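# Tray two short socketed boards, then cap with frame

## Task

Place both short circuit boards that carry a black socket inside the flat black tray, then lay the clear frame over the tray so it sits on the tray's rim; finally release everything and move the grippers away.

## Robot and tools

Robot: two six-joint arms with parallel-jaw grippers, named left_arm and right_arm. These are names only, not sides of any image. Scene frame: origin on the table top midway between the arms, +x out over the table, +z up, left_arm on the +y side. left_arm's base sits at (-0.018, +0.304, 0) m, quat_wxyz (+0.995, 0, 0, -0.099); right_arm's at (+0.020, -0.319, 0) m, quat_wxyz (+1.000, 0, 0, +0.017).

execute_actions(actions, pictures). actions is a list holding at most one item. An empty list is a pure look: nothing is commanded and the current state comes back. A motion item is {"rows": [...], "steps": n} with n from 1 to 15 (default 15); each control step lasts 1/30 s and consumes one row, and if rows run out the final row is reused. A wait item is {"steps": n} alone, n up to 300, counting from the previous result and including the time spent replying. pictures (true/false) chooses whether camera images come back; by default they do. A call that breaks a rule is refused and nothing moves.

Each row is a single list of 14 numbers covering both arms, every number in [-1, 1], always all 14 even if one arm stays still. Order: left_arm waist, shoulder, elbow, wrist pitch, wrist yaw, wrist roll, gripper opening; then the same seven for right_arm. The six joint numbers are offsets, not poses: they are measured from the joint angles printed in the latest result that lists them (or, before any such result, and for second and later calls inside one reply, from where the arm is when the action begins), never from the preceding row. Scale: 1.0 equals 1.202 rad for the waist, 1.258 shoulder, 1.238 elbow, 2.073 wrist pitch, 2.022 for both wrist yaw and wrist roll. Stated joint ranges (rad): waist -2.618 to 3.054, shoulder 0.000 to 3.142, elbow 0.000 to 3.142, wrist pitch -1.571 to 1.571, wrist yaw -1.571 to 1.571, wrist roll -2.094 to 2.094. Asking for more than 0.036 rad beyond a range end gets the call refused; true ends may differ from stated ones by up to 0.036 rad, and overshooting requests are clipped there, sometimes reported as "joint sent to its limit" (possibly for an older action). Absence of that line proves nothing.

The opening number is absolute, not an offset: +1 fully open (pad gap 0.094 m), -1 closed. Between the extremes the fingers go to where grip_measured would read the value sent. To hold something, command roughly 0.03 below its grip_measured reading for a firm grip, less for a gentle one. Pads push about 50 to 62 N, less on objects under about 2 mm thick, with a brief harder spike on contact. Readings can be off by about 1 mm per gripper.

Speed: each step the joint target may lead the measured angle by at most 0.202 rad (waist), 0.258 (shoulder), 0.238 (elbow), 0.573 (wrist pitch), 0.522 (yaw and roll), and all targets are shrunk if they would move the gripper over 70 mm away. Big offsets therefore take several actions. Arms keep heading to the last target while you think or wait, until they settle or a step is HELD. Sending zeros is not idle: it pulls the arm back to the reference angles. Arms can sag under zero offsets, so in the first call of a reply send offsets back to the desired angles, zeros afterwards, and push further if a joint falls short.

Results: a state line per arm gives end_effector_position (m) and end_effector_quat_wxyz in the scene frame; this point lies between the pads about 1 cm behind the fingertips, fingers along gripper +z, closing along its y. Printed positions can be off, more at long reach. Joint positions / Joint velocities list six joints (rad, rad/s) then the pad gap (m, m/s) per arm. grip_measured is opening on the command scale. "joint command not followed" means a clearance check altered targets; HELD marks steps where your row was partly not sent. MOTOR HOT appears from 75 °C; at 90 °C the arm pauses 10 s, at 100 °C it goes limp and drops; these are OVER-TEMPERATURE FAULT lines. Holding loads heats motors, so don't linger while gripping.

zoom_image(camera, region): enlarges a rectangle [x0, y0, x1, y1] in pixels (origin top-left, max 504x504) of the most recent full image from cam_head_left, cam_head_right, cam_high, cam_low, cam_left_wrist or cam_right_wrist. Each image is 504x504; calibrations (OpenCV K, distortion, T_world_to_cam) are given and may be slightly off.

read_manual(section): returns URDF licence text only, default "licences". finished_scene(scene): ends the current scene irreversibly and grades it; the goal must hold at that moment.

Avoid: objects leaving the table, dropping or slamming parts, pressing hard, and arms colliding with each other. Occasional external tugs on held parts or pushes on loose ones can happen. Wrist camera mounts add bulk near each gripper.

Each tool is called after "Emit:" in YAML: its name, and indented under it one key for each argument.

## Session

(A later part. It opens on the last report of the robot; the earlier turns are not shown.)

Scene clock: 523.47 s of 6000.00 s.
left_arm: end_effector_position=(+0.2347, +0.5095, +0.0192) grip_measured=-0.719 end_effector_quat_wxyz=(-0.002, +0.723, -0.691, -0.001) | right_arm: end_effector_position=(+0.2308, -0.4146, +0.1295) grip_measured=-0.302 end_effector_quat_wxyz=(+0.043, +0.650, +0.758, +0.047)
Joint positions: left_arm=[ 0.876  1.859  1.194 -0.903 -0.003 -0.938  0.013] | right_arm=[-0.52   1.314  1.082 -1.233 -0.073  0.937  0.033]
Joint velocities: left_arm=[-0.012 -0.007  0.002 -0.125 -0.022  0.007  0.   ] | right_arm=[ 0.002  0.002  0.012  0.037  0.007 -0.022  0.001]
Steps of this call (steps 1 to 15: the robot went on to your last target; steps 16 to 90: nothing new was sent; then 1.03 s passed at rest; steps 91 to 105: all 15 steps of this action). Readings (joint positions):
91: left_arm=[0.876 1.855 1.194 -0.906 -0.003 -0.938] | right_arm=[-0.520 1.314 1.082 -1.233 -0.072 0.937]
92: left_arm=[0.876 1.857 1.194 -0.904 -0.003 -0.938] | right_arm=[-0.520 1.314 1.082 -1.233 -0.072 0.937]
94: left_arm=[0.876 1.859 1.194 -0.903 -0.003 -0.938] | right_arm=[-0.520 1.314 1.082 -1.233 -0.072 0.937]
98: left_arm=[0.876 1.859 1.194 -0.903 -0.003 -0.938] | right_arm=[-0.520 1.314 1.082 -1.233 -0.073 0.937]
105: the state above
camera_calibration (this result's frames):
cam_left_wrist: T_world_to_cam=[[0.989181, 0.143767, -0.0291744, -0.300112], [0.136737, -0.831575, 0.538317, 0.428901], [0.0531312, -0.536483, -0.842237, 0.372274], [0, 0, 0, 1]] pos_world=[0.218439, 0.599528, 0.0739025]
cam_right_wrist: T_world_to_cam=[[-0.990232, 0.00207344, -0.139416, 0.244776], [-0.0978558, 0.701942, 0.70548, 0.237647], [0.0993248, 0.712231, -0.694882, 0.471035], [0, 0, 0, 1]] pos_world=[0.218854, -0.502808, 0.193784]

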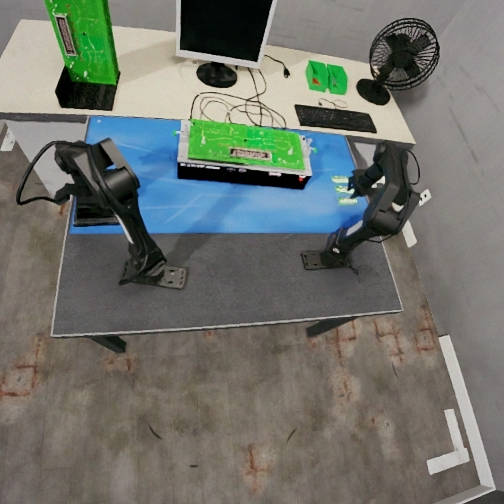

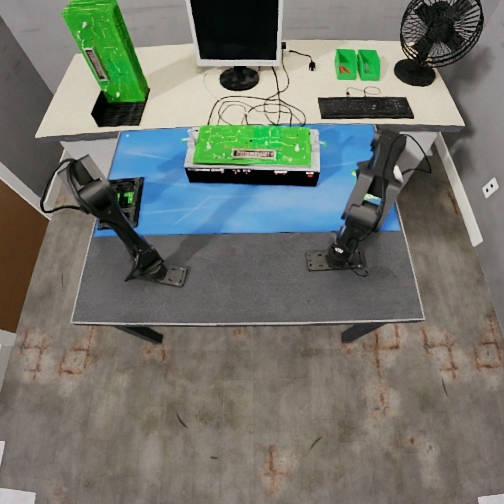

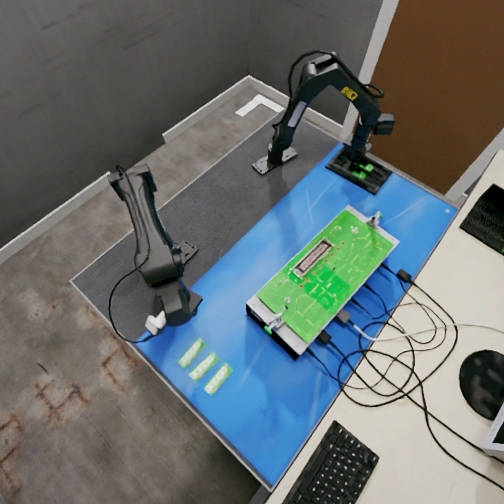

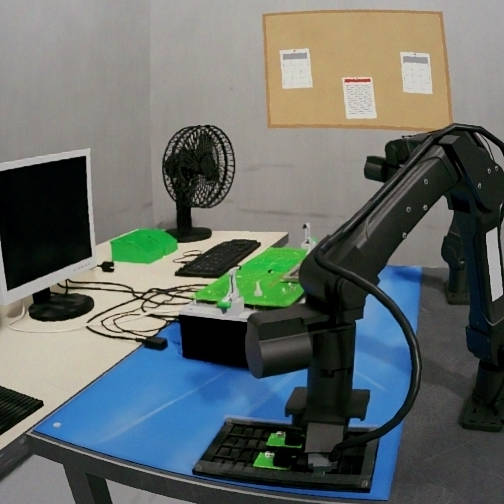

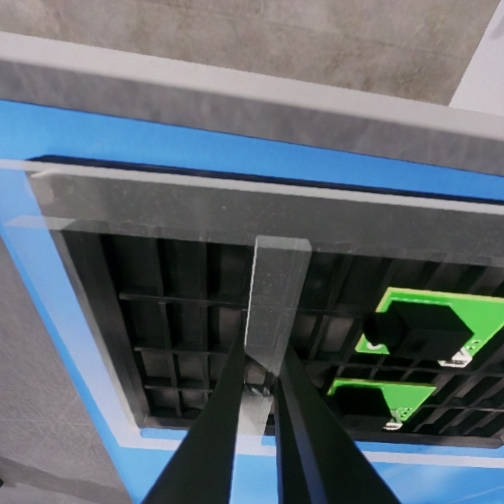

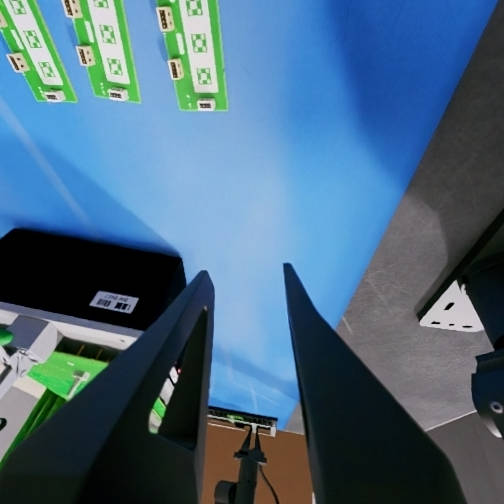

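In contact. Release and lift.

Emit:
execute_actions:
  actions:
    - {"rows":[[0,0,0,0,0,0,-0.7,0,0,0,0,0,0,-0.3],[0,0,0,0,0,0,-0.66,0,0,0,0,0,0,-0.3],[0,0,0,0,0,0,-0.6,0,0,0,0,0,0,-0.3],[0,0,0,0,0,0,-0.5,0,0,0,0,0,0,-0.3],[0,0,0,0,0,0,-0.45,0,0,0,0,0,0,-0.3],[0,0,0,0,0,0,-0.45,0,0,0,0,0,0,-0.3],[0,-0.01,0.02,-0.015,0,0,-0.45,0,0,0,0,0,0,-0.3],[0,-0.02,0.04,-0.03,0,0,-0.45,0,0,0,0,0,0,-0.3],[0,-0.035,0.06,-0.045,0,0,-0.45,0,0,0,0,0,0,-0.3],[0,-0.05,0.08,-0.06,0,0,-0.45,0,0,0,0,0,0,-0.3],[0,-0.075,0.1,-0.09,0,0,-0.45,0,0,0,0,0,0,-0.3]]}
  pictures: false

Emit:
execute_actions:
  actions:
    - {"rows":[[0,-0.05,0,-0.02,0,0,-0.3,0,0,0,0,0,0,-0.3],[-0.04,-0.1,0,-0.04,0,0.05,-0.3,0,0,0,0,0,0,-0.3],[-0.08,-0.15,-0.02,-0.06,0,0.1,-0.3,0,0,0,0,0,0,-0.3],[-0.13,-0.2,-0.04,-0.07,0,0.15,-0.3,0,0,0,0,0,0,-0.3],[-0.18,-0.25,-0.06,-0.08,0,0.2,-0.3,0,0,0,0,0,0,-0.3],[-0.23,-0.3,-0.08,-0.09,0,0.25,-0.3,0,0,0,0,0,0,-0.3],[-0.28,-0.35,-0.1,-0.1,0,0.3,-0.3,0,0,0,0,0,0,-0.3],[-0.33,-0.4,-0.13,-0.1,0,0.35,-0.3,0,0,0,0,0,0,-0.3],[-0.38,-0.43,-0.16,-0.1,0,0.4,-0.3,0,0,0,0,0,0,-0.3],[-0.43,-0.45,-0.19,-0.1,0,0.44,-0.3,0,0,0,0,0,0,-0.3],[-0.48,-0.45,-0.2,-0.1,0,0.46,-0.3,0,0,0,0,0,0,-0.3]]}

Emit:
zoom_image:
  camera: "cam_low"
  region: [180,390,400,500]

Emit:
zoom_image:
  camera: "cam_head_left"
  region: [60,155,160,240]

Scene clock: 539.37 s of 6000.00 s.
left_arm: end_effector_position=(+0.2403, +0.5140, +0.0637) grip_measured=-0.452 end_effector_quat_wxyz=(-0.022, +0.723, -0.691, +0.002) | right_arm: end_effector_position=(+0.2310, -0.4143, +0.1295) grip_measured=-0.302 end_effector_quat_wxyz=(+0.043, +0.650, +0.758, +0.048)
Joint positions: left_arm=[ 0.876  1.792  1.294 -1.029 -0.003 -0.938  0.026] | right_arm=[-0.52   1.314  1.082 -1.233 -0.075  0.937  0.033]
Joint velocities: left_arm=[-0.012 -0.359  0.208 -0.256  0.022  0.007 -0.   ] | right_arm=[-0.022 -0.017 -0.002  0.007  0.022  0.037 -0.   ]
Steps of this call (steps 1 to 15: the robot went on to your last target; steps 16 to 90: nothing new was sent; then 12.40 s passed at rest; steps 91 to 105: all 15 steps of this action). Readings (joint positions):
91: left_arm=[0.876 1.859 1.194 -0.903 -0.003 -0.938] | right_arm=[-0.520 1.314 1.082 -1.233 -0.074 0.937]
92: left_arm=[0.876 1.859 1.194 -0.903 -0.003 -0.938] | right_arm=[-0.520 1.314 1.082 -1.233 -0.074 0.937]
94: left_arm=[0.876 1.859 1.194 -0.903 -0.003 -0.938] | right_arm=[-0.520 1.314 1.082 -1.233 -0.074 0.937]
98: left_arm=[0.876 1.859 1.197 -0.914 -0.003 -0.938] | right_arm=[-0.520 1.314 1.082 -1.233 -0.075 0.937]
105: the state above

Scene clock: 539.87 s of 6000.00 s.
left_arm: end_effector_position=(+0.2108, +0.3240, +0.1431) grip_measured=-0.302 end_effector_quat_wxyz=(+0.098, -0.122, +0.988, -0.010) | right_arm: end_effector_position=(+0.2311, -0.4140, +0.1296) grip_measured=-0.302 end_effector_quat_wxyz=(+0.043, +0.650, +0.758, +0.049)
Joint positions: left_arm=[ 0.291  1.221  1.061 -1.214  0.014 -0.154  0.033] | right_arm=[-0.52   1.314  1.082 -1.233 -0.077  0.937  0.033]
Joint velocities: left_arm=[ 0.007  0.076 -0.276 -0.095 -0.066  0.916  0.   ] | right_arm=[ 0.012  0.022  0.002  0.037 -0.007 -0.007 -0.001]
Steps of this call (steps 1 to 15: all 15 steps of this action). Readings (joint positions):
1: left_arm=[0.876 1.778 1.296 -1.032 -0.003 -0.938] | right_arm=[-0.520 1.314 1.082 -1.233 -0.075 0.937]
2: left_arm=[0.873 1.761 1.296 -1.040 -0.003 -0.924] | right_arm=[-0.520 1.314 1.082 -1.233 -0.076 0.937]
4: left_arm=[0.834 1.693 1.273 -1.064 -0.009 -0.849] | right_arm=[-0.520 1.314 1.082 -1.233 -0.076 0.937]
8: left_arm=[0.620 1.471 1.202 -1.121 -0.008 -0.616] | right_arm=[-0.520 1.314 1.082 -1.233 -0.076 0.937]
15: the state above
camera_calibration (this result's frames):
cam_left_wrist: T_world_to_cam=[[0.33734, -0.940818, 0.0325906, 0.233735], [-0.876256, -0.301161, 0.376134, 0.276106], [-0.344059, -0.155443, -0.925992, 0.350549], [0, 0, 0, 1]] pos_world=[0.283701, 0.357545, 0.213135]
cam_right_wrist: T_world_to_cam=[[-0.99001, 0.00213814, -0.140984, 0.245237], [-0.0992333, 0.699772, 0.707441, 0.236427], [0.10017, 0.714363, -0.692568, 0.47104], [0, 0, 0, 1]] pos_world=[0.219064, -0.502464, 0.193544]

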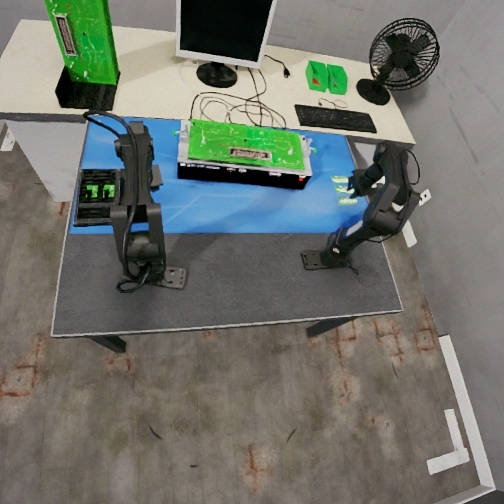

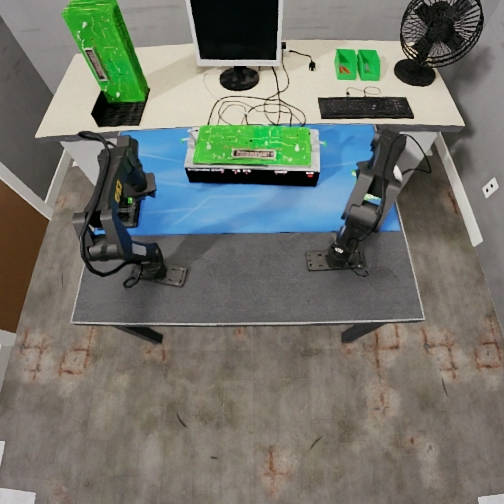

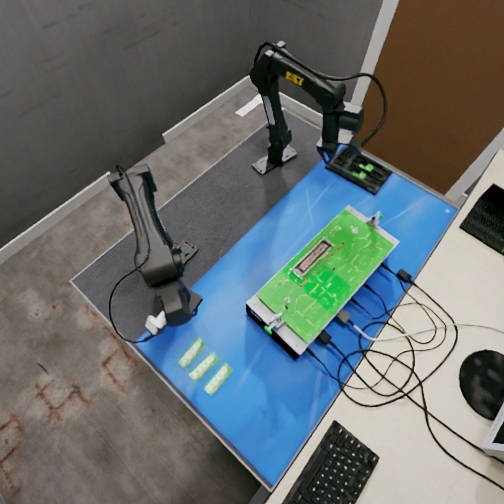

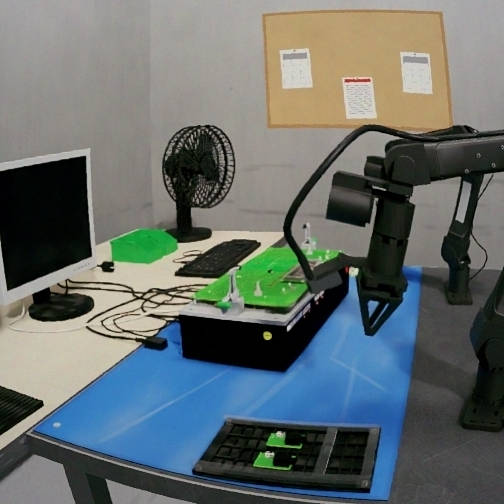

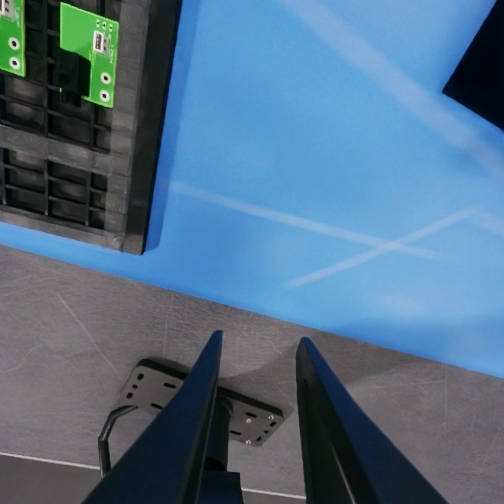

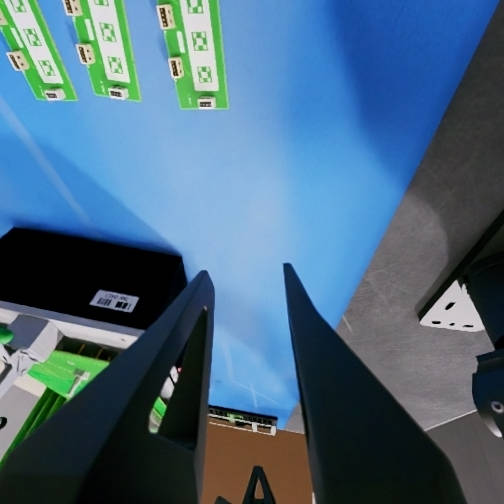

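Region (180, 390, 400, 500) of cam_low's 504x504 image, scaled by 2.291, with more detail than that image has.

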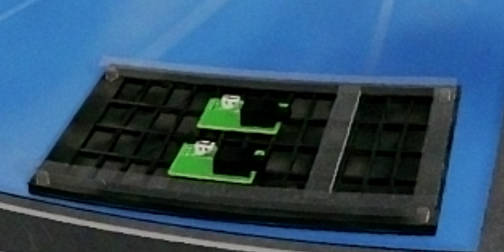

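Region (60, 155, 160, 240) of cam_head_left's 504x504 image, scaled by 5.040, with more detail than that image has; it fills the top 428 rows of this view, and the rest is white.

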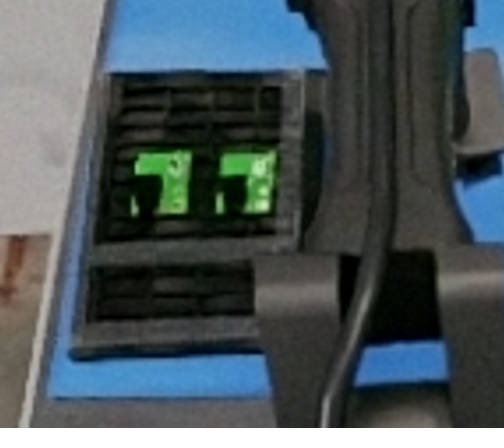

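Emit:
zoom_image:
  camera: "cam_left_wrist"
  region: [0,100,200,280]

Emit:
zoom_image:
  camera: "cam_high"
  region: [315,135,405,205]

Region (0, 100, 200, 280) of cam_left_wrist's 504x504 image, scaled by 2.520, with more detail than that image has; it fills the top 454 rows of this view, and the rest is white.

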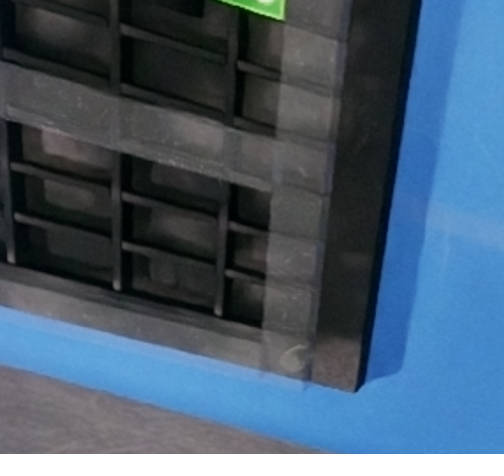

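Region (315, 135, 405, 205) of cam_high's 504x504 image, scaled by 5.600, with more detail than that image has.

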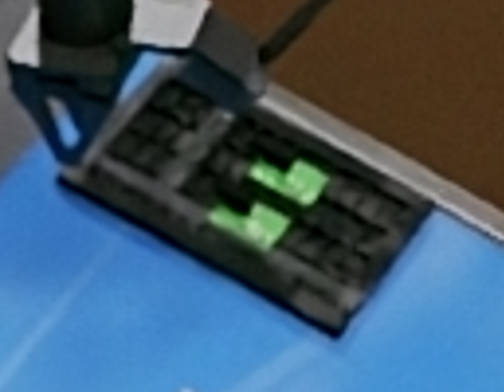

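Emit:
execute_actions:
  actions: []
  pictures: false

Scene clock: 553.13 s of 6000.00 s.
left_arm: end_effector_position=(+0.2035, +0.3250, +0.1377) grip_measured=-0.302 end_effector_quat_wxyz=(+0.082, -0.055, +0.995, +0.000) | right_arm: end_effector_position=(+0.2311, -0.4140, +0.1296) grip_measured=-0.302 end_effector_quat_wxyz=(+0.043, +0.650, +0.758, +0.049)
Joint positions: left_arm=[ 0.292  1.222  1.046 -1.23   0.006 -0.017  0.033] | right_arm=[-0.52   1.314  1.082 -1.233 -0.077  0.937  0.033]
Joint velocities: left_arm=[0.017 0.007 0.002 0.022 0.037 0.081 0.   ] | right_arm=[ 0.002 -0.002 -0.012  0.051 -0.051 -0.022 -0.   ]
Steps of this call (steps 1 to 30: the robot went on to your last target; steps 31 to 90: nothing new was sent; then 10.27 s passed at rest). Readings (joint positions):
1: left_arm=[0.292 1.222 1.053 -1.219 0.012 -0.127] | right_arm=[-0.520 1.314 1.082 -1.233 -0.077 0.937]
2: left_arm=[0.292 1.222 1.048 -1.223 0.011 -0.104] | right_arm=[-0.520 1.314 1.082 -1.233 -0.077 0.937]
4: left_arm=[0.292 1.222 1.046 -1.229 0.009 -0.073] | right_arm=[-0.520 1.314 1.082 -1.233 -0.077 0.937]
8: left_arm=[0.292 1.222 1.046 -1.230 0.007 -0.040] | right_arm=[-0.520 1.314 1.082 -1.233 -0.077 0.937]
90: the state above
All arms were judged still, so your last target was given up. Only a new action makes them travel on or press farther. Fingers that are still opening or closing keep moving.

Emit:
execute_actions:
  actions:
    - {"rows":[[0.04,0.03,0.02,0,0,-0.05,-0.35,0,0,0,0,0,0,-0.3],[0.09,0.07,0.04,0.01,0,-0.1,-0.35,0,0,0,0,0,0,-0.3],[0.14,0.11,0.06,0.02,0,-0.15,-0.35,0,0,0,0,0,0,-0.3],[0.19,0.15,0.09,0.03,0,-0.2,-0.35,0,0,0,0,0,0,-0.3],[0.24,0.19,0.12,0.04,0,-0.25,-0.35,0,0,0,0,0,0,-0.3],[0.29,0.23,0.14,0.05,0,-0.3,-0.35,0,0,0,0,0,0,-0.3],[0.34,0.27,0.16,0.06,0,-0.35,-0.35,0,0,0,0,0,0,-0.3],[0.38,0.31,0.18,0.07,0,-0.4,-0.35,0,0,0,0,0,0,-0.3],[0.42,0.35,0.2,0.08,0,-0.44,-0.35,0,0,0,0,0,0,-0.3],[0.45,0.39,0.2,0.09,0,-0.462,-0.35,0,0,0,0,0,0,-0.3],[0.47,0.42,0.2,0.1,0,-0.462,-0.35,0,0,0,0,0,0,-0.3],[0.482,0.45,0.2,0.1,0,-0.462,-0.35,0,0,0,0,0,0,-0.3]]}
  pictures: false

Emit:
execute_actions:
  actions:
    - {"steps":18}
  pictures: false

Scene clock: 560.63 s of 6000.00 s.
left_arm: end_effector_position=(+0.2322, +0.5091, +0.0547) grip_measured=-0.348 end_effector_quat_wxyz=(+0.001, +0.691, -0.723, +0.003) | right_arm: end_effector_position=(+0.2312, -0.4138, +0.1296) grip_measured=-0.302 end_effector_quat_wxyz=(+0.043, +0.649, +0.758, +0.050)
Joint positions: left_arm=[ 0.885  1.808  1.278 -1.043  0.005 -0.84   0.031] | right_arm=[-0.52   1.314  1.082 -1.233 -0.078  0.937  0.033]
Joint velocities: left_arm=[ 0.125  0.452  0.012  0.007 -0.051 -0.755  0.   ] | right_arm=[-0.002  0.002 -0.007  0.007 -0.022 -0.037  0.   ]
Steps of this call (steps 1 to 90: nothing new was sent; then 4.00 s passed at rest; steps 91 to 105: all 15 steps of this action). Readings (joint positions):
91: left_arm=[0.297 1.225 1.046 -1.230 0.008 -0.030] | right_arm=[-0.520 1.314 1.082 -1.233 -0.077 0.937]
92: left_arm=[0.318 1.238 1.051 -1.234 0.012 -0.061] | right_arm=[-0.520 1.314 1.082 -1.233 -0.077 0.937]
94: left_arm=[0.406 1.304 1.087 -1.233 0.017 -0.162] | right_arm=[-0.520 1.314 1.082 -1.233 -0.077 0.937]
98: left_arm=[0.643 1.520 1.210 -1.167 0.018 -0.463] | right_arm=[-0.520 1.314 1.082 -1.233 -0.078 0.937]
105: the state above

Scene clock: 561.23 s of 6000.00 s.
left_arm: end_effector_position=(+0.2344, +0.5081, +0.0521) grip_measured=-0.348 end_effector_quat_wxyz=(+0.002, +0.724, -0.689, +0.002) | right_arm: end_effector_position=(+0.2312, -0.4138, +0.1296) grip_measured=-0.302 end_effector_quat_wxyz=(+0.043, +0.649, +0.758, +0.050)
Joint positions: left_arm=[ 0.878  1.817  1.278 -1.036  0.005 -0.94   0.031] | right_arm=[-0.52   1.314  1.082 -1.233 -0.078  0.937  0.033]
Joint velocities: left_arm=[-0.012  0.007  0.007 -0.066 -0.051  0.022 -0.   ] | right_arm=[ 0.022 -0.017  0.007  0.007 -0.022 -0.051 -0.   ]
Steps of this call (steps 1 to 18: the robot went on to your last target). Readings (joint positions):
1: left_arm=[0.886 1.819 1.278 -1.042 0.005 -0.861] | right_arm=[-0.520 1.314 1.082 -1.233 -0.078 0.937]
2: left_arm=[0.884 1.820 1.278 -1.041 0.005 -0.877] | right_arm=[-0.520 1.314 1.082 -1.233 -0.078 0.937]
4: left_arm=[0.880 1.817 1.278 -1.039 0.005 -0.901] | right_arm=[-0.520 1.314 1.082 -1.233 -0.078 0.937]
8: left_arm=[0.878 1.817 1.278 -1.037 0.005 -0.925] | right_arm=[-0.520 1.314 1.082 -1.233 -0.078 0.937]
18: the state above

Emit:
execute_actions:
  actions:
    - {"rows":[[0,0.003,-0.01,0.012,0,0,-0.35,0,0,0,0,0,0,-0.3],[0,0.006,-0.02,0.024,0,0,-0.35,0,0,0,0,0,0,-0.3],[0,0.009,-0.03,0.036,0,0,-0.35,0,0,0,0,0,0,-0.3],[0,0.012,-0.04,0.048,0,0,-0.35,0,0,0,0,0,0,-0.3],[0,0.015,-0.05,0.06,0,0,-0.35,0,0,0,0,0,0,-0.3],[0,0.018,-0.058,0.068,0,0,-0.35,0,0,0,0,0,0,-0.3],[0,0.022,-0.066,0.072,0,0,-0.35,0,0,0,0,0,0,-0.3]]}
  pictures: false

Emit:
execute_actions:
  actions:
    - {"steps":10}

Scene clock: 567.13 s of 6000.00 s.
left_arm: end_effector_position=(+0.2351, +0.5087, +0.0230) grip_measured=-0.348 end_effector_quat_wxyz=(-0.003, +0.725, -0.689, +0.003) | right_arm: end_effector_position=(+0.2314, -0.4135, +0.1296) grip_measured=-0.302 end_effector_quat_wxyz=(+0.043, +0.649, +0.758, +0.051)
Joint positions: left_arm=[ 0.878  1.849  1.197 -0.912  0.005 -0.942  0.031] | right_arm=[-0.52   1.314  1.082 -1.233 -0.08   0.937  0.033]
Joint velocities: left_arm=[-0.022 -0.007  0.002  0.139  0.022  0.022 -0.001] | right_arm=[-0.002 -0.017  0.007  0.022  0.007 -0.007  0.001]
Steps of this call (steps 1 to 15: the robot went on to your last target; steps 16 to 90: nothing new was sent; then 2.40 s passed at rest; steps 91 to 105: all 15 steps of this action). Readings (joint positions):
91: left_arm=[0.878 1.817 1.278 -1.034 0.005 -0.942] | right_arm=[-0.520 1.314 1.082 -1.233 -0.079 0.937]
92: left_arm=[0.878 1.817 1.274 -1.028 0.005 -0.942] | right_arm=[-0.520 1.314 1.082 -1.233 -0.079 0.937]
94: left_arm=[0.878 1.817 1.257 -1.003 0.005 -0.942] | right_arm=[-0.520 1.314 1.082 -1.233 -0.079 0.937]
98: left_arm=[0.878 1.832 1.213 -0.947 0.005 -0.942] | right_arm=[-0.520 1.314 1.082 -1.233 -0.080 0.937]
105: the state above

Scene clock: 567.47 s of 6000.00 s.
left_arm: end_effector_position=(+0.2371, +0.5103, +0.0230) grip_measured=-0.348 end_effector_quat_wxyz=(-0.008, +0.725, -0.689, +0.004) | right_arm: end_effector_position=(+0.2314, -0.4135, +0.1296) grip_measured=-0.302 end_effector_quat_wxyz=(+0.043, +0.649, +0.758, +0.051)
Joint positions: left_arm=[ 0.878  1.849  1.197 -0.901  0.005 -0.942  0.031] | right_arm=[-0.52   1.314  1.082 -1.233 -0.08   0.937  0.033]
Joint velocities: left_arm=[-0.017  0.002  0.007  0.037 -0.037 -0.007 -0.   ] | right_arm=[ 0.002 -0.017  0.002 -0.037  0.037  0.022 -0.001]
Steps of this call (steps 1 to 10: the robot went on to your last target). Readings (joint positions):
1: left_arm=[0.878 1.849 1.197 -0.909 0.005 -0.942] | right_arm=[-0.520 1.314 1.082 -1.233 -0.080 0.937]
2: left_arm=[0.878 1.849 1.197 -0.907 0.005 -0.942] | right_arm=[-0.520 1.314 1.082 -1.233 -0.080 0.937]
4: left_arm=[0.878 1.849 1.197 -0.904 0.005 -0.942] | right_arm=[-0.520 1.314 1.082 -1.233 -0.080 0.937]
8: left_arm=[0.878 1.849 1.197 -0.902 0.005 -0.942] | right_arm=[-0.520 1.314 1.082 -1.233 -0.080 0.937]
10: the state above
camera_calibration (this result's frames):
cam_left_wrist: T_world_to_cam=[[0.988643, 0.149773, -0.0124122, -0.30585], [0.132823, -0.832133, 0.538435, 0.428456], [0.0703145, -0.533969, -0.842575, 0.370409], [0, 0, 0, 1]] pos_world=[0.219423, 0.600127, 0.0776056]
cam_right_wrist: T_world_to_cam=[[-0.98981, 0.0021997, -0.142378, 0.245648], [-0.10046, 0.697837, 0.709176, 0.235344], [0.100917, 0.716253, -0.690505, 0.471042], [0, 0, 0, 1]] pos_world=[0.219251, -0.502157, 0.193331]

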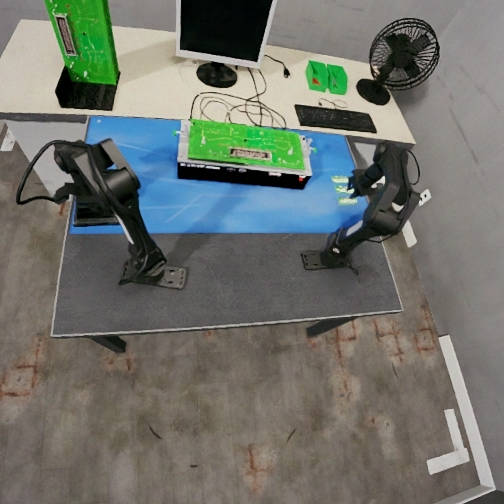

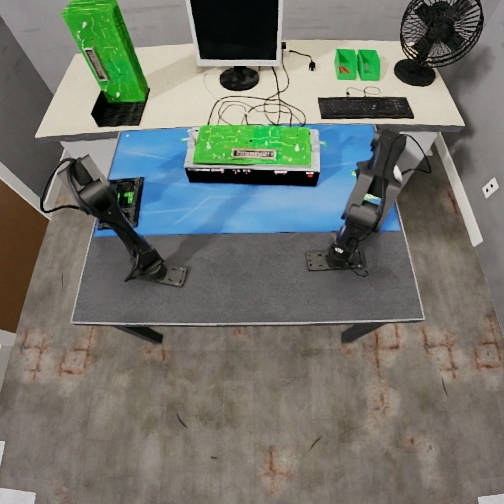

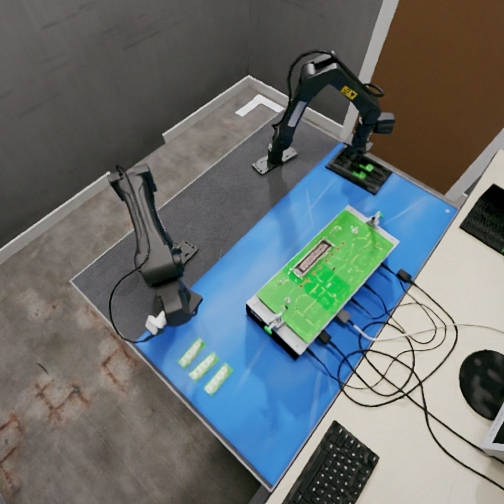

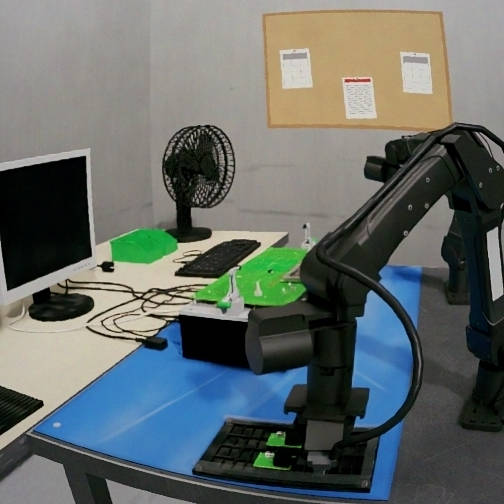

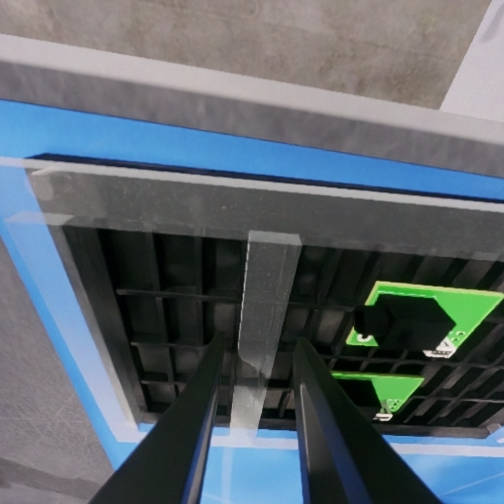

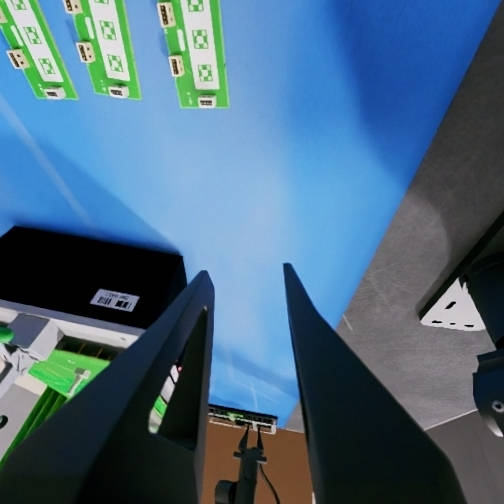

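Emit:
execute_actions:
  actions:
    - {"rows":[[0,0.01,0,0,0,0,-0.35,0,0,0,0,0,0,-0.3],[0,0.01,0,0,0,0,-0.35,0,0,0,0,0,0,-0.3],[0,0.01,0,0,0,0,-0.4,0,0,0,0,0,0,-0.3],[0,0.01,0,0,0,0,-0.5,0,0,0,0,0,0,-0.3],[0,0.01,0,0,0,0,-0.58,0,0,0,0,0,0,-0.3],[0,0.01,0,0,0,0,-0.65,0,0,0,0,0,0,-0.3],[0,0.01,0,0,0,0,-0.7,0,0,0,0,0,0,-0.3],[0,0.01,0,0,0,0,-0.77,0,0,0,0,0,0,-0.3]]}
  pictures: false

Emit:
execute_actions:
  actions:
    - {"rows":[[0,-0.025,0,-0.01,0,0,-0.77,0,0,0,0,0,0,-0.3],[0,-0.025,0,-0.01,0,0,-0.77,0,0,0,0,0,0,-0.3],[0,-0.025,0,-0.01,0,0,-0.77,0,0,0,0,0,0,-0.3],[0,-0.025,0,-0.01,0,0,-0.77,0,0,0,0,0,0,-0.3],[-0.02,-0.025,0,-0.018,0,-0.012,-0.77,0,0,0,0,0,0,-0.3]]}

Scene clock: 577.30 s of 6000.00 s.
left_arm: end_effector_position=(+0.2371, +0.5103, +0.0227) grip_measured=-0.721 end_effector_quat_wxyz=(-0.008, +0.725, -0.689, +0.004) | right_arm: end_effector_position=(+0.2315, -0.4133, +0.1296) grip_measured=-0.302 end_effector_quat_wxyz=(+0.042, +0.649, +0.758, +0.051)
Joint positions: left_arm=[ 0.878  1.85   1.197 -0.901  0.005 -0.942  0.013] | right_arm=[-0.52   1.314  1.082 -1.233 -0.081  0.937  0.033]
Joint velocities: left_arm=[-0.017  0.007 -0.002  0.007  0.066  0.037 -0.001] | right_arm=[-0.012  0.002 -0.012  0.051  0.022 -0.022  0.   ]
Steps of this call (steps 1 to 30: the robot went on to your last target; steps 31 to 90: nothing new was sent; then 6.33 s passed at rest; steps 91 to 105: all 15 steps of this action). Readings (joint positions):
91: left_arm=[0.878 1.849 1.197 -0.900 0.005 -0.942] | right_arm=[-0.520 1.314 1.082 -1.233 -0.080 0.937]
92: left_arm=[0.878 1.849 1.197 -0.900 0.005 -0.942] | right_arm=[-0.520 1.314 1.082 -1.233 -0.080 0.937]
94: left_arm=[0.878 1.849 1.197 -0.900 0.005 -0.942] | right_arm=[-0.520 1.314 1.082 -1.233 -0.081 0.937]
98: left_arm=[0.878 1.849 1.197 -0.900 0.005 -0.942] | right_arm=[-0.520 1.314 1.082 -1.233 -0.081 0.937]
105: the state above

Scene clock: 577.80 s of 6000.00 s.
left_arm: end_effector_position=(+0.2383, +0.5049, +0.0226) grip_measured=-0.721 end_effector_quat_wxyz=(-0.003, +0.724, -0.689, +0.003) | right_arm: end_effector_position=(+0.2316, -0.4131, +0.1297) grip_measured=-0.302 end_effector_quat_wxyz=(+0.042, +0.649, +0.758, +0.052)
Joint positions: left_arm=[ 0.863  1.85   1.197 -0.911  0.005 -0.955  0.013] | right_arm=[-0.52   1.314  1.082 -1.233 -0.083  0.937  0.033]
Joint velocities: left_arm=[ 0.017 -0.007  0.007 -0.037 -0.081  0.081  0.001] | right_arm=[-0.002  0.002 -0.002 -0.022  0.007 -0.037  0.002]
Steps of this call (steps 1 to 15: all 15 steps of this action). Readings (joint positions):
1: left_arm=[0.878 1.850 1.197 -0.901 0.005 -0.942] | right_arm=[-0.520 1.314 1.082 -1.233 -0.082 0.937]
2: left_arm=[0.878 1.850 1.197 -0.901 0.005 -0.942] | right_arm=[-0.520 1.314 1.082 -1.233 -0.082 0.937]
4: left_arm=[0.878 1.850 1.197 -0.901 0.005 -0.942] | right_arm=[-0.520 1.314 1.082 -1.233 -0.082 0.937]
8: left_arm=[0.868 1.850 1.197 -0.908 0.005 -0.951] | right_arm=[-0.520 1.314 1.082 -1.233 -0.083 0.937]
15: the state above
camera_calibration (this result's frames):
cam_left_wrist: T_world_to_cam=[[0.988785, 0.14777, -0.0216465, -0.305004], [0.135733, -0.828699, 0.542986, 0.421446], [0.0622985, -0.539835, -0.839463, 0.371905], [0, 0, 0, 1]] pos_world=[0.22121, 0.59509, 0.076759]
cam_right_wrist: T_world_to_cam=[[-0.989608, 0.00226506, -0.143771, 0.24606], [-0.101688, 0.695898, 0.710905, 0.234261], [0.10166, 0.718137, -0.688436, 0.471039], [0, 0, 0, 1]] pos_world=[0.219438, -0.50185, 0.19312]

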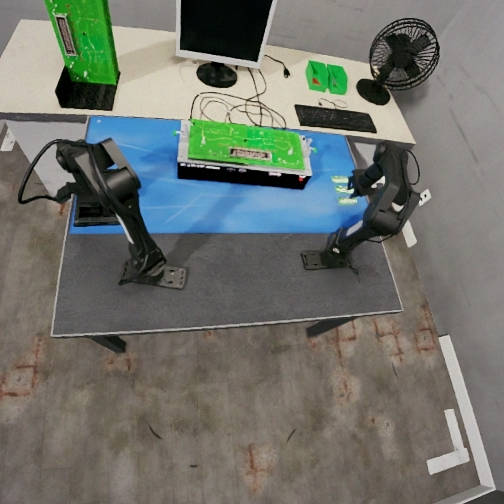

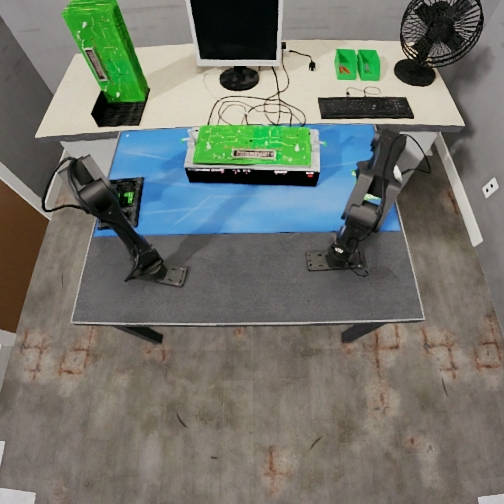

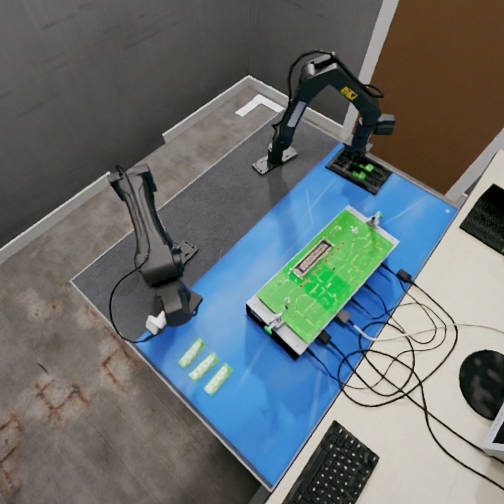

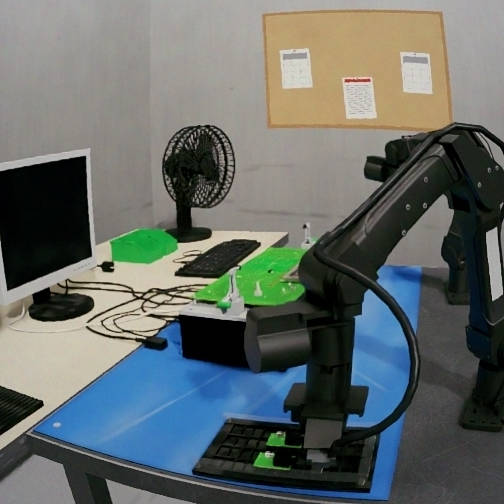

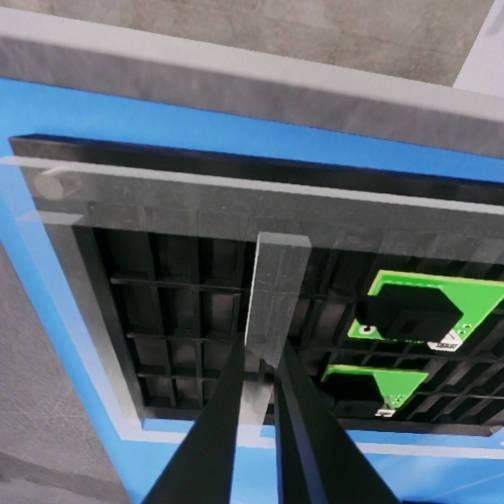

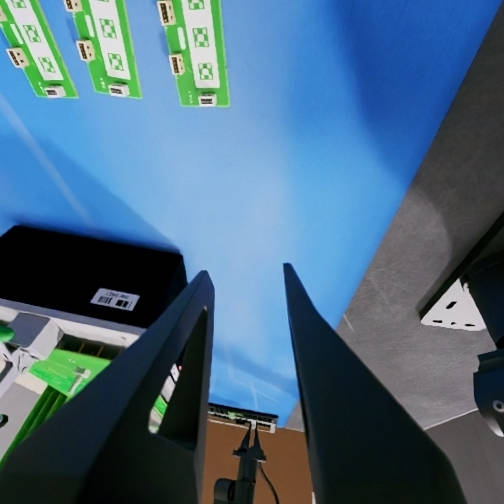

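Emit:
zoom_image:
  camera: "cam_low"
  region: [180,390,400,500]

Region (180, 390, 400, 500) of cam_low's 504x504 image, scaled by 2.291, with more detail than that image has.

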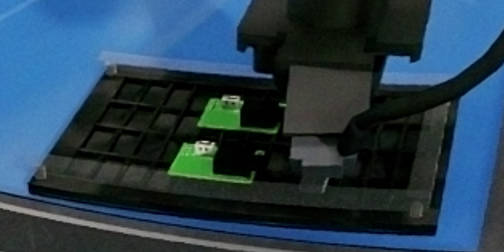

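Emit:
execute_actions:
  actions:
    - {"rows":[[0,0,0,-0.014,0,0,-0.77,0,0,0,0,0,0,-0.3]],"steps":12}

Emit:
zoom_image:
  camera: "cam_low"
  region: [180,390,400,500]

Scene clock: 583.00 s of 6000.00 s.
left_arm: end_effector_position=(+0.2383, +0.5049, +0.0226) grip_measured=-0.721 end_effector_quat_wxyz=(-0.003, +0.724, -0.689, +0.003) | right_arm: end_effector_position=(+0.2317, -0.4128, +0.1297) grip_measured=-0.302 end_effector_quat_wxyz=(+0.042, +0.649, +0.758, +0.053)
Joint positions: left_arm=[ 0.863  1.85   1.197 -0.911  0.005 -0.955  0.013] | right_arm=[-0.52   1.314  1.082 -1.233 -0.084  0.937  0.033]
Joint velocities: left_arm=[-0.002 -0.007  0.002 -0.007 -0.037 -0.037 -0.   ] | right_arm=[ 0.002 -0.002  0.002  0.066 -0.007 -0.007 -0.   ]
Steps of this call (steps 1 to 15: the robot went on to your last target; steps 16 to 90: nothing new was sent; then 1.80 s passed at rest; steps 91 to 102: all 12 steps of this action). Readings (joint positions):
91: left_arm=[0.863 1.850 1.197 -0.911 0.005 -0.955] | right_arm=[-0.520 1.314 1.082 -1.233 -0.083 0.937]
92: left_arm=[0.863 1.850 1.197 -0.911 0.005 -0.955] | right_arm=[-0.520 1.314 1.082 -1.233 -0.084 0.937]
94: left_arm=[0.863 1.850 1.197 -0.911 0.005 -0.955] | right_arm=[-0.520 1.314 1.082 -1.233 -0.084 0.937]
98: left_arm=[0.863 1.850 1.197 -0.911 0.005 -0.955] | right_arm=[-0.520 1.314 1.082 -1.233 -0.084 0.937]
102: the state above
camera_calibration (this result's frames):
cam_left_wrist: T_world_to_cam=[[0.988785, 0.14777, -0.0216465, -0.305004], [0.135733, -0.828699, 0.542986, 0.421446], [0.0622985, -0.539835, -0.839463, 0.371905], [0, 0, 0, 1]] pos_world=[0.22121, 0.59509, 0.076759]
cam_right_wrist: T_world_to_cam=[[-0.989507, 0.00229917, -0.144467, 0.246266], [-0.102303, 0.694927, 0.711766, 0.233719], [0.102031, 0.719077, -0.687399, 0.471037], [0, 0, 0, 1]] pos_world=[0.219532, -0.501696, 0.193014]

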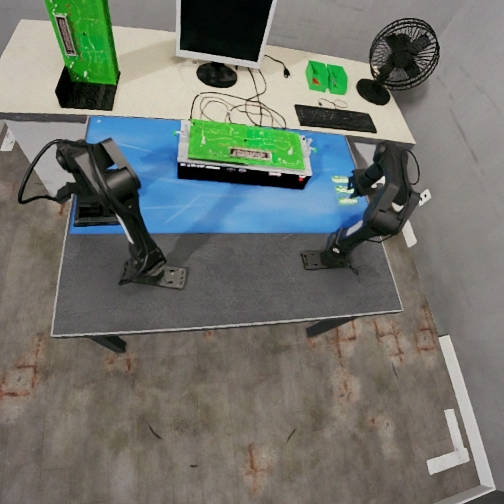

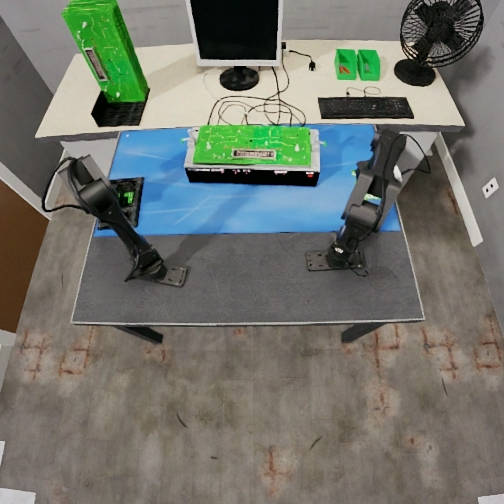

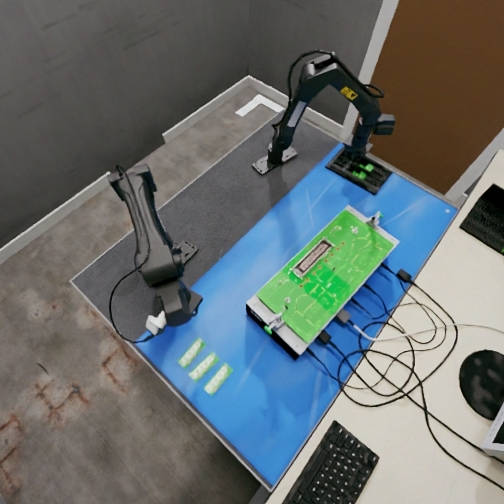

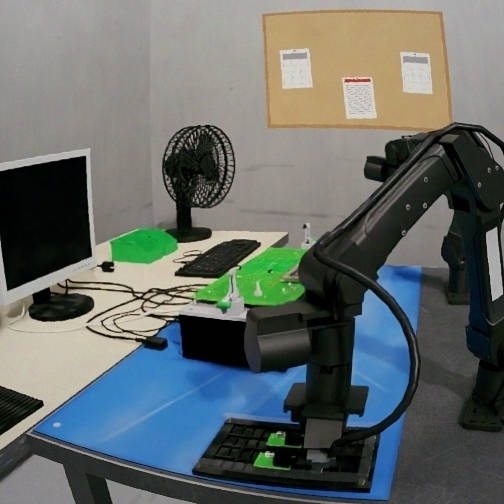

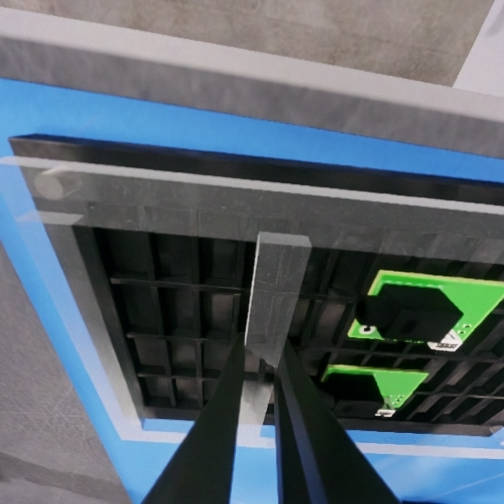

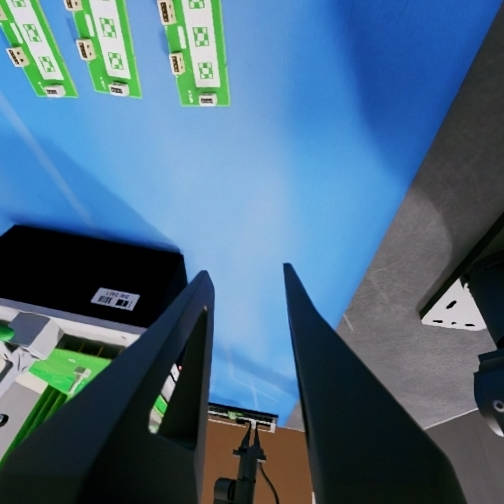

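Region (180, 390, 400, 500) of cam_low's 504x504 image, scaled by 2.291, with more detail than that image has.

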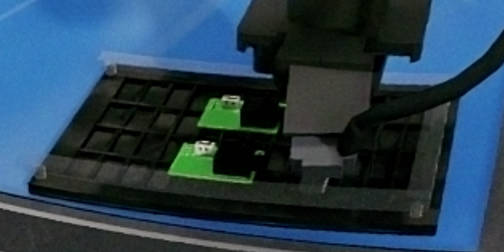

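Emit:
execute_actions:
  actions:
    - {"rows":[[0,-0.02,0,-0.021,0,0,-0.77,0,0,0,0,0,0,-0.3]],"steps":12}

Emit:
zoom_image:
  camera: "cam_low"
  region: [180,390,400,500]

Scene clock: 585.80 s of 6000.00 s.
left_arm: end_effector_position=(+0.2372, +0.5041, +0.0226) grip_measured=-0.721 end_effector_quat_wxyz=(-0.000, +0.724, -0.689, +0.003) | right_arm: end_effector_position=(+0.2319, -0.4126, +0.1297) grip_measured=-0.302 end_effector_quat_wxyz=(+0.042, +0.649, +0.758, +0.054)
Joint positions: left_arm=[ 0.863  1.85   1.197 -0.916  0.005 -0.955  0.013] | right_arm=[-0.52   1.314  1.082 -1.233 -0.086  0.937  0.033]
Joint velocities: left_arm=[ 0.007 -0.022 -0.012  0.007 -0.081 -0.022 -0.   ] | right_arm=[-0.017  0.002 -0.002  0.007 -0.022 -0.081  0.   ]
Steps of this call (steps 1 to 15: the robot went on to your last target; steps 16 to 72: nothing new was sent; steps 73 to 84: all 12 steps of this action). Readings (joint positions):
73: left_arm=[0.863 1.850 1.197 -0.912 0.005 -0.955] | right_arm=[-0.520 1.314 1.082 -1.233 -0.085 0.937]
74: left_arm=[0.863 1.850 1.197 -0.913 0.005 -0.955] | right_arm=[-0.520 1.314 1.082 -1.233 -0.085 0.937]
76: left_arm=[0.863 1.850 1.197 -0.915 0.005 -0.955] | right_arm=[-0.520 1.314 1.082 -1.233 -0.085 0.937]
80: left_arm=[0.863 1.850 1.197 -0.916 0.005 -0.955] | right_arm=[-0.520 1.314 1.082 -1.233 -0.085 0.937]
84: the state above
camera_calibration (this result's frames):
cam_left_wrist: T_world_to_cam=[[0.988684, 0.147691, -0.0262886, -0.303681], [0.138019, -0.826906, 0.545139, 0.419416], [0.0587739, -0.542599, -0.837933, 0.373719], [0, 0, 0, 1]] pos_world=[0.220392, 0.594448, 0.0765286]
cam_right_wrist: T_world_to_cam=[[-0.989405, 0.00233423, -0.145164, 0.246473], [-0.102918, 0.693954, 0.712626, 0.233178], [0.1024, 0.720016, -0.686361, 0.471034], [0, 0, 0, 1]] pos_world=[0.219626, -0.501542, 0.192909]

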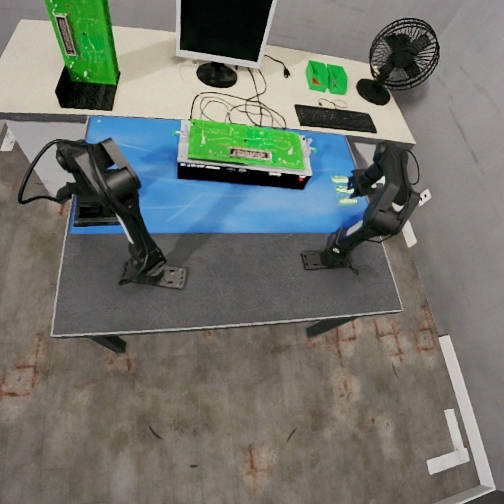

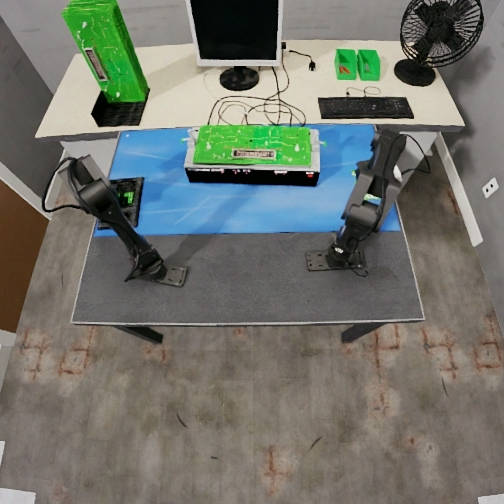

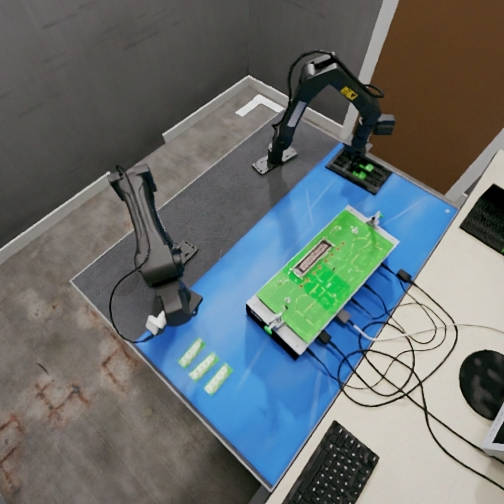

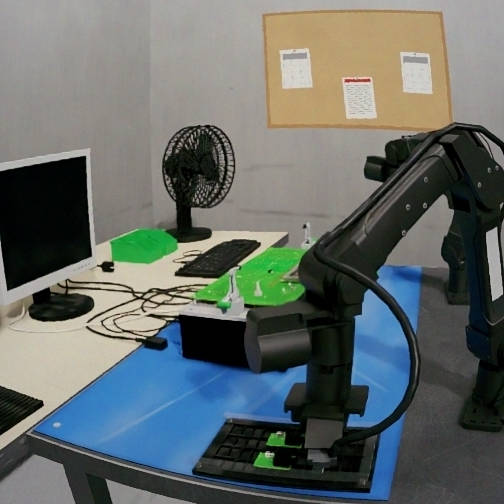

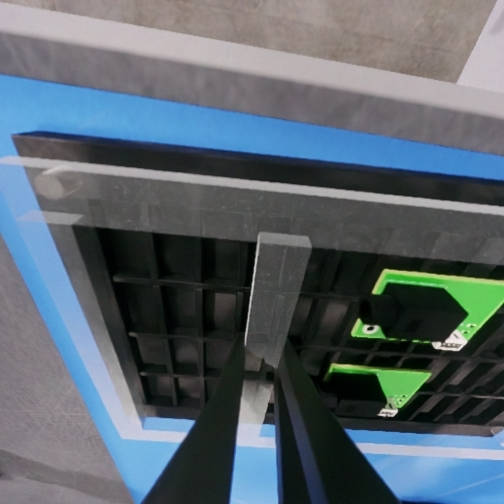

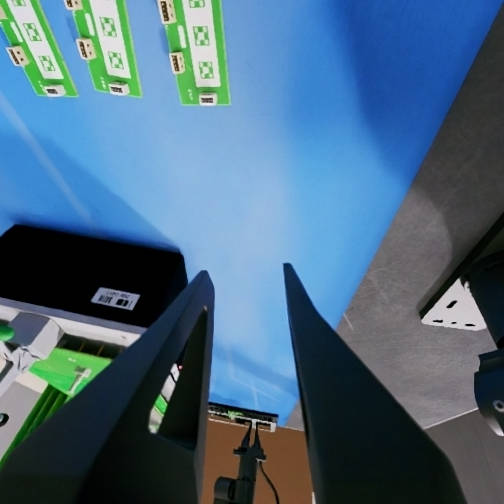

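Region (180, 390, 400, 500) of cam_low's 504x504 image, scaled by 2.291, with more detail than that image has.

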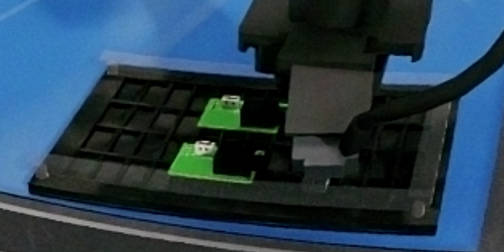

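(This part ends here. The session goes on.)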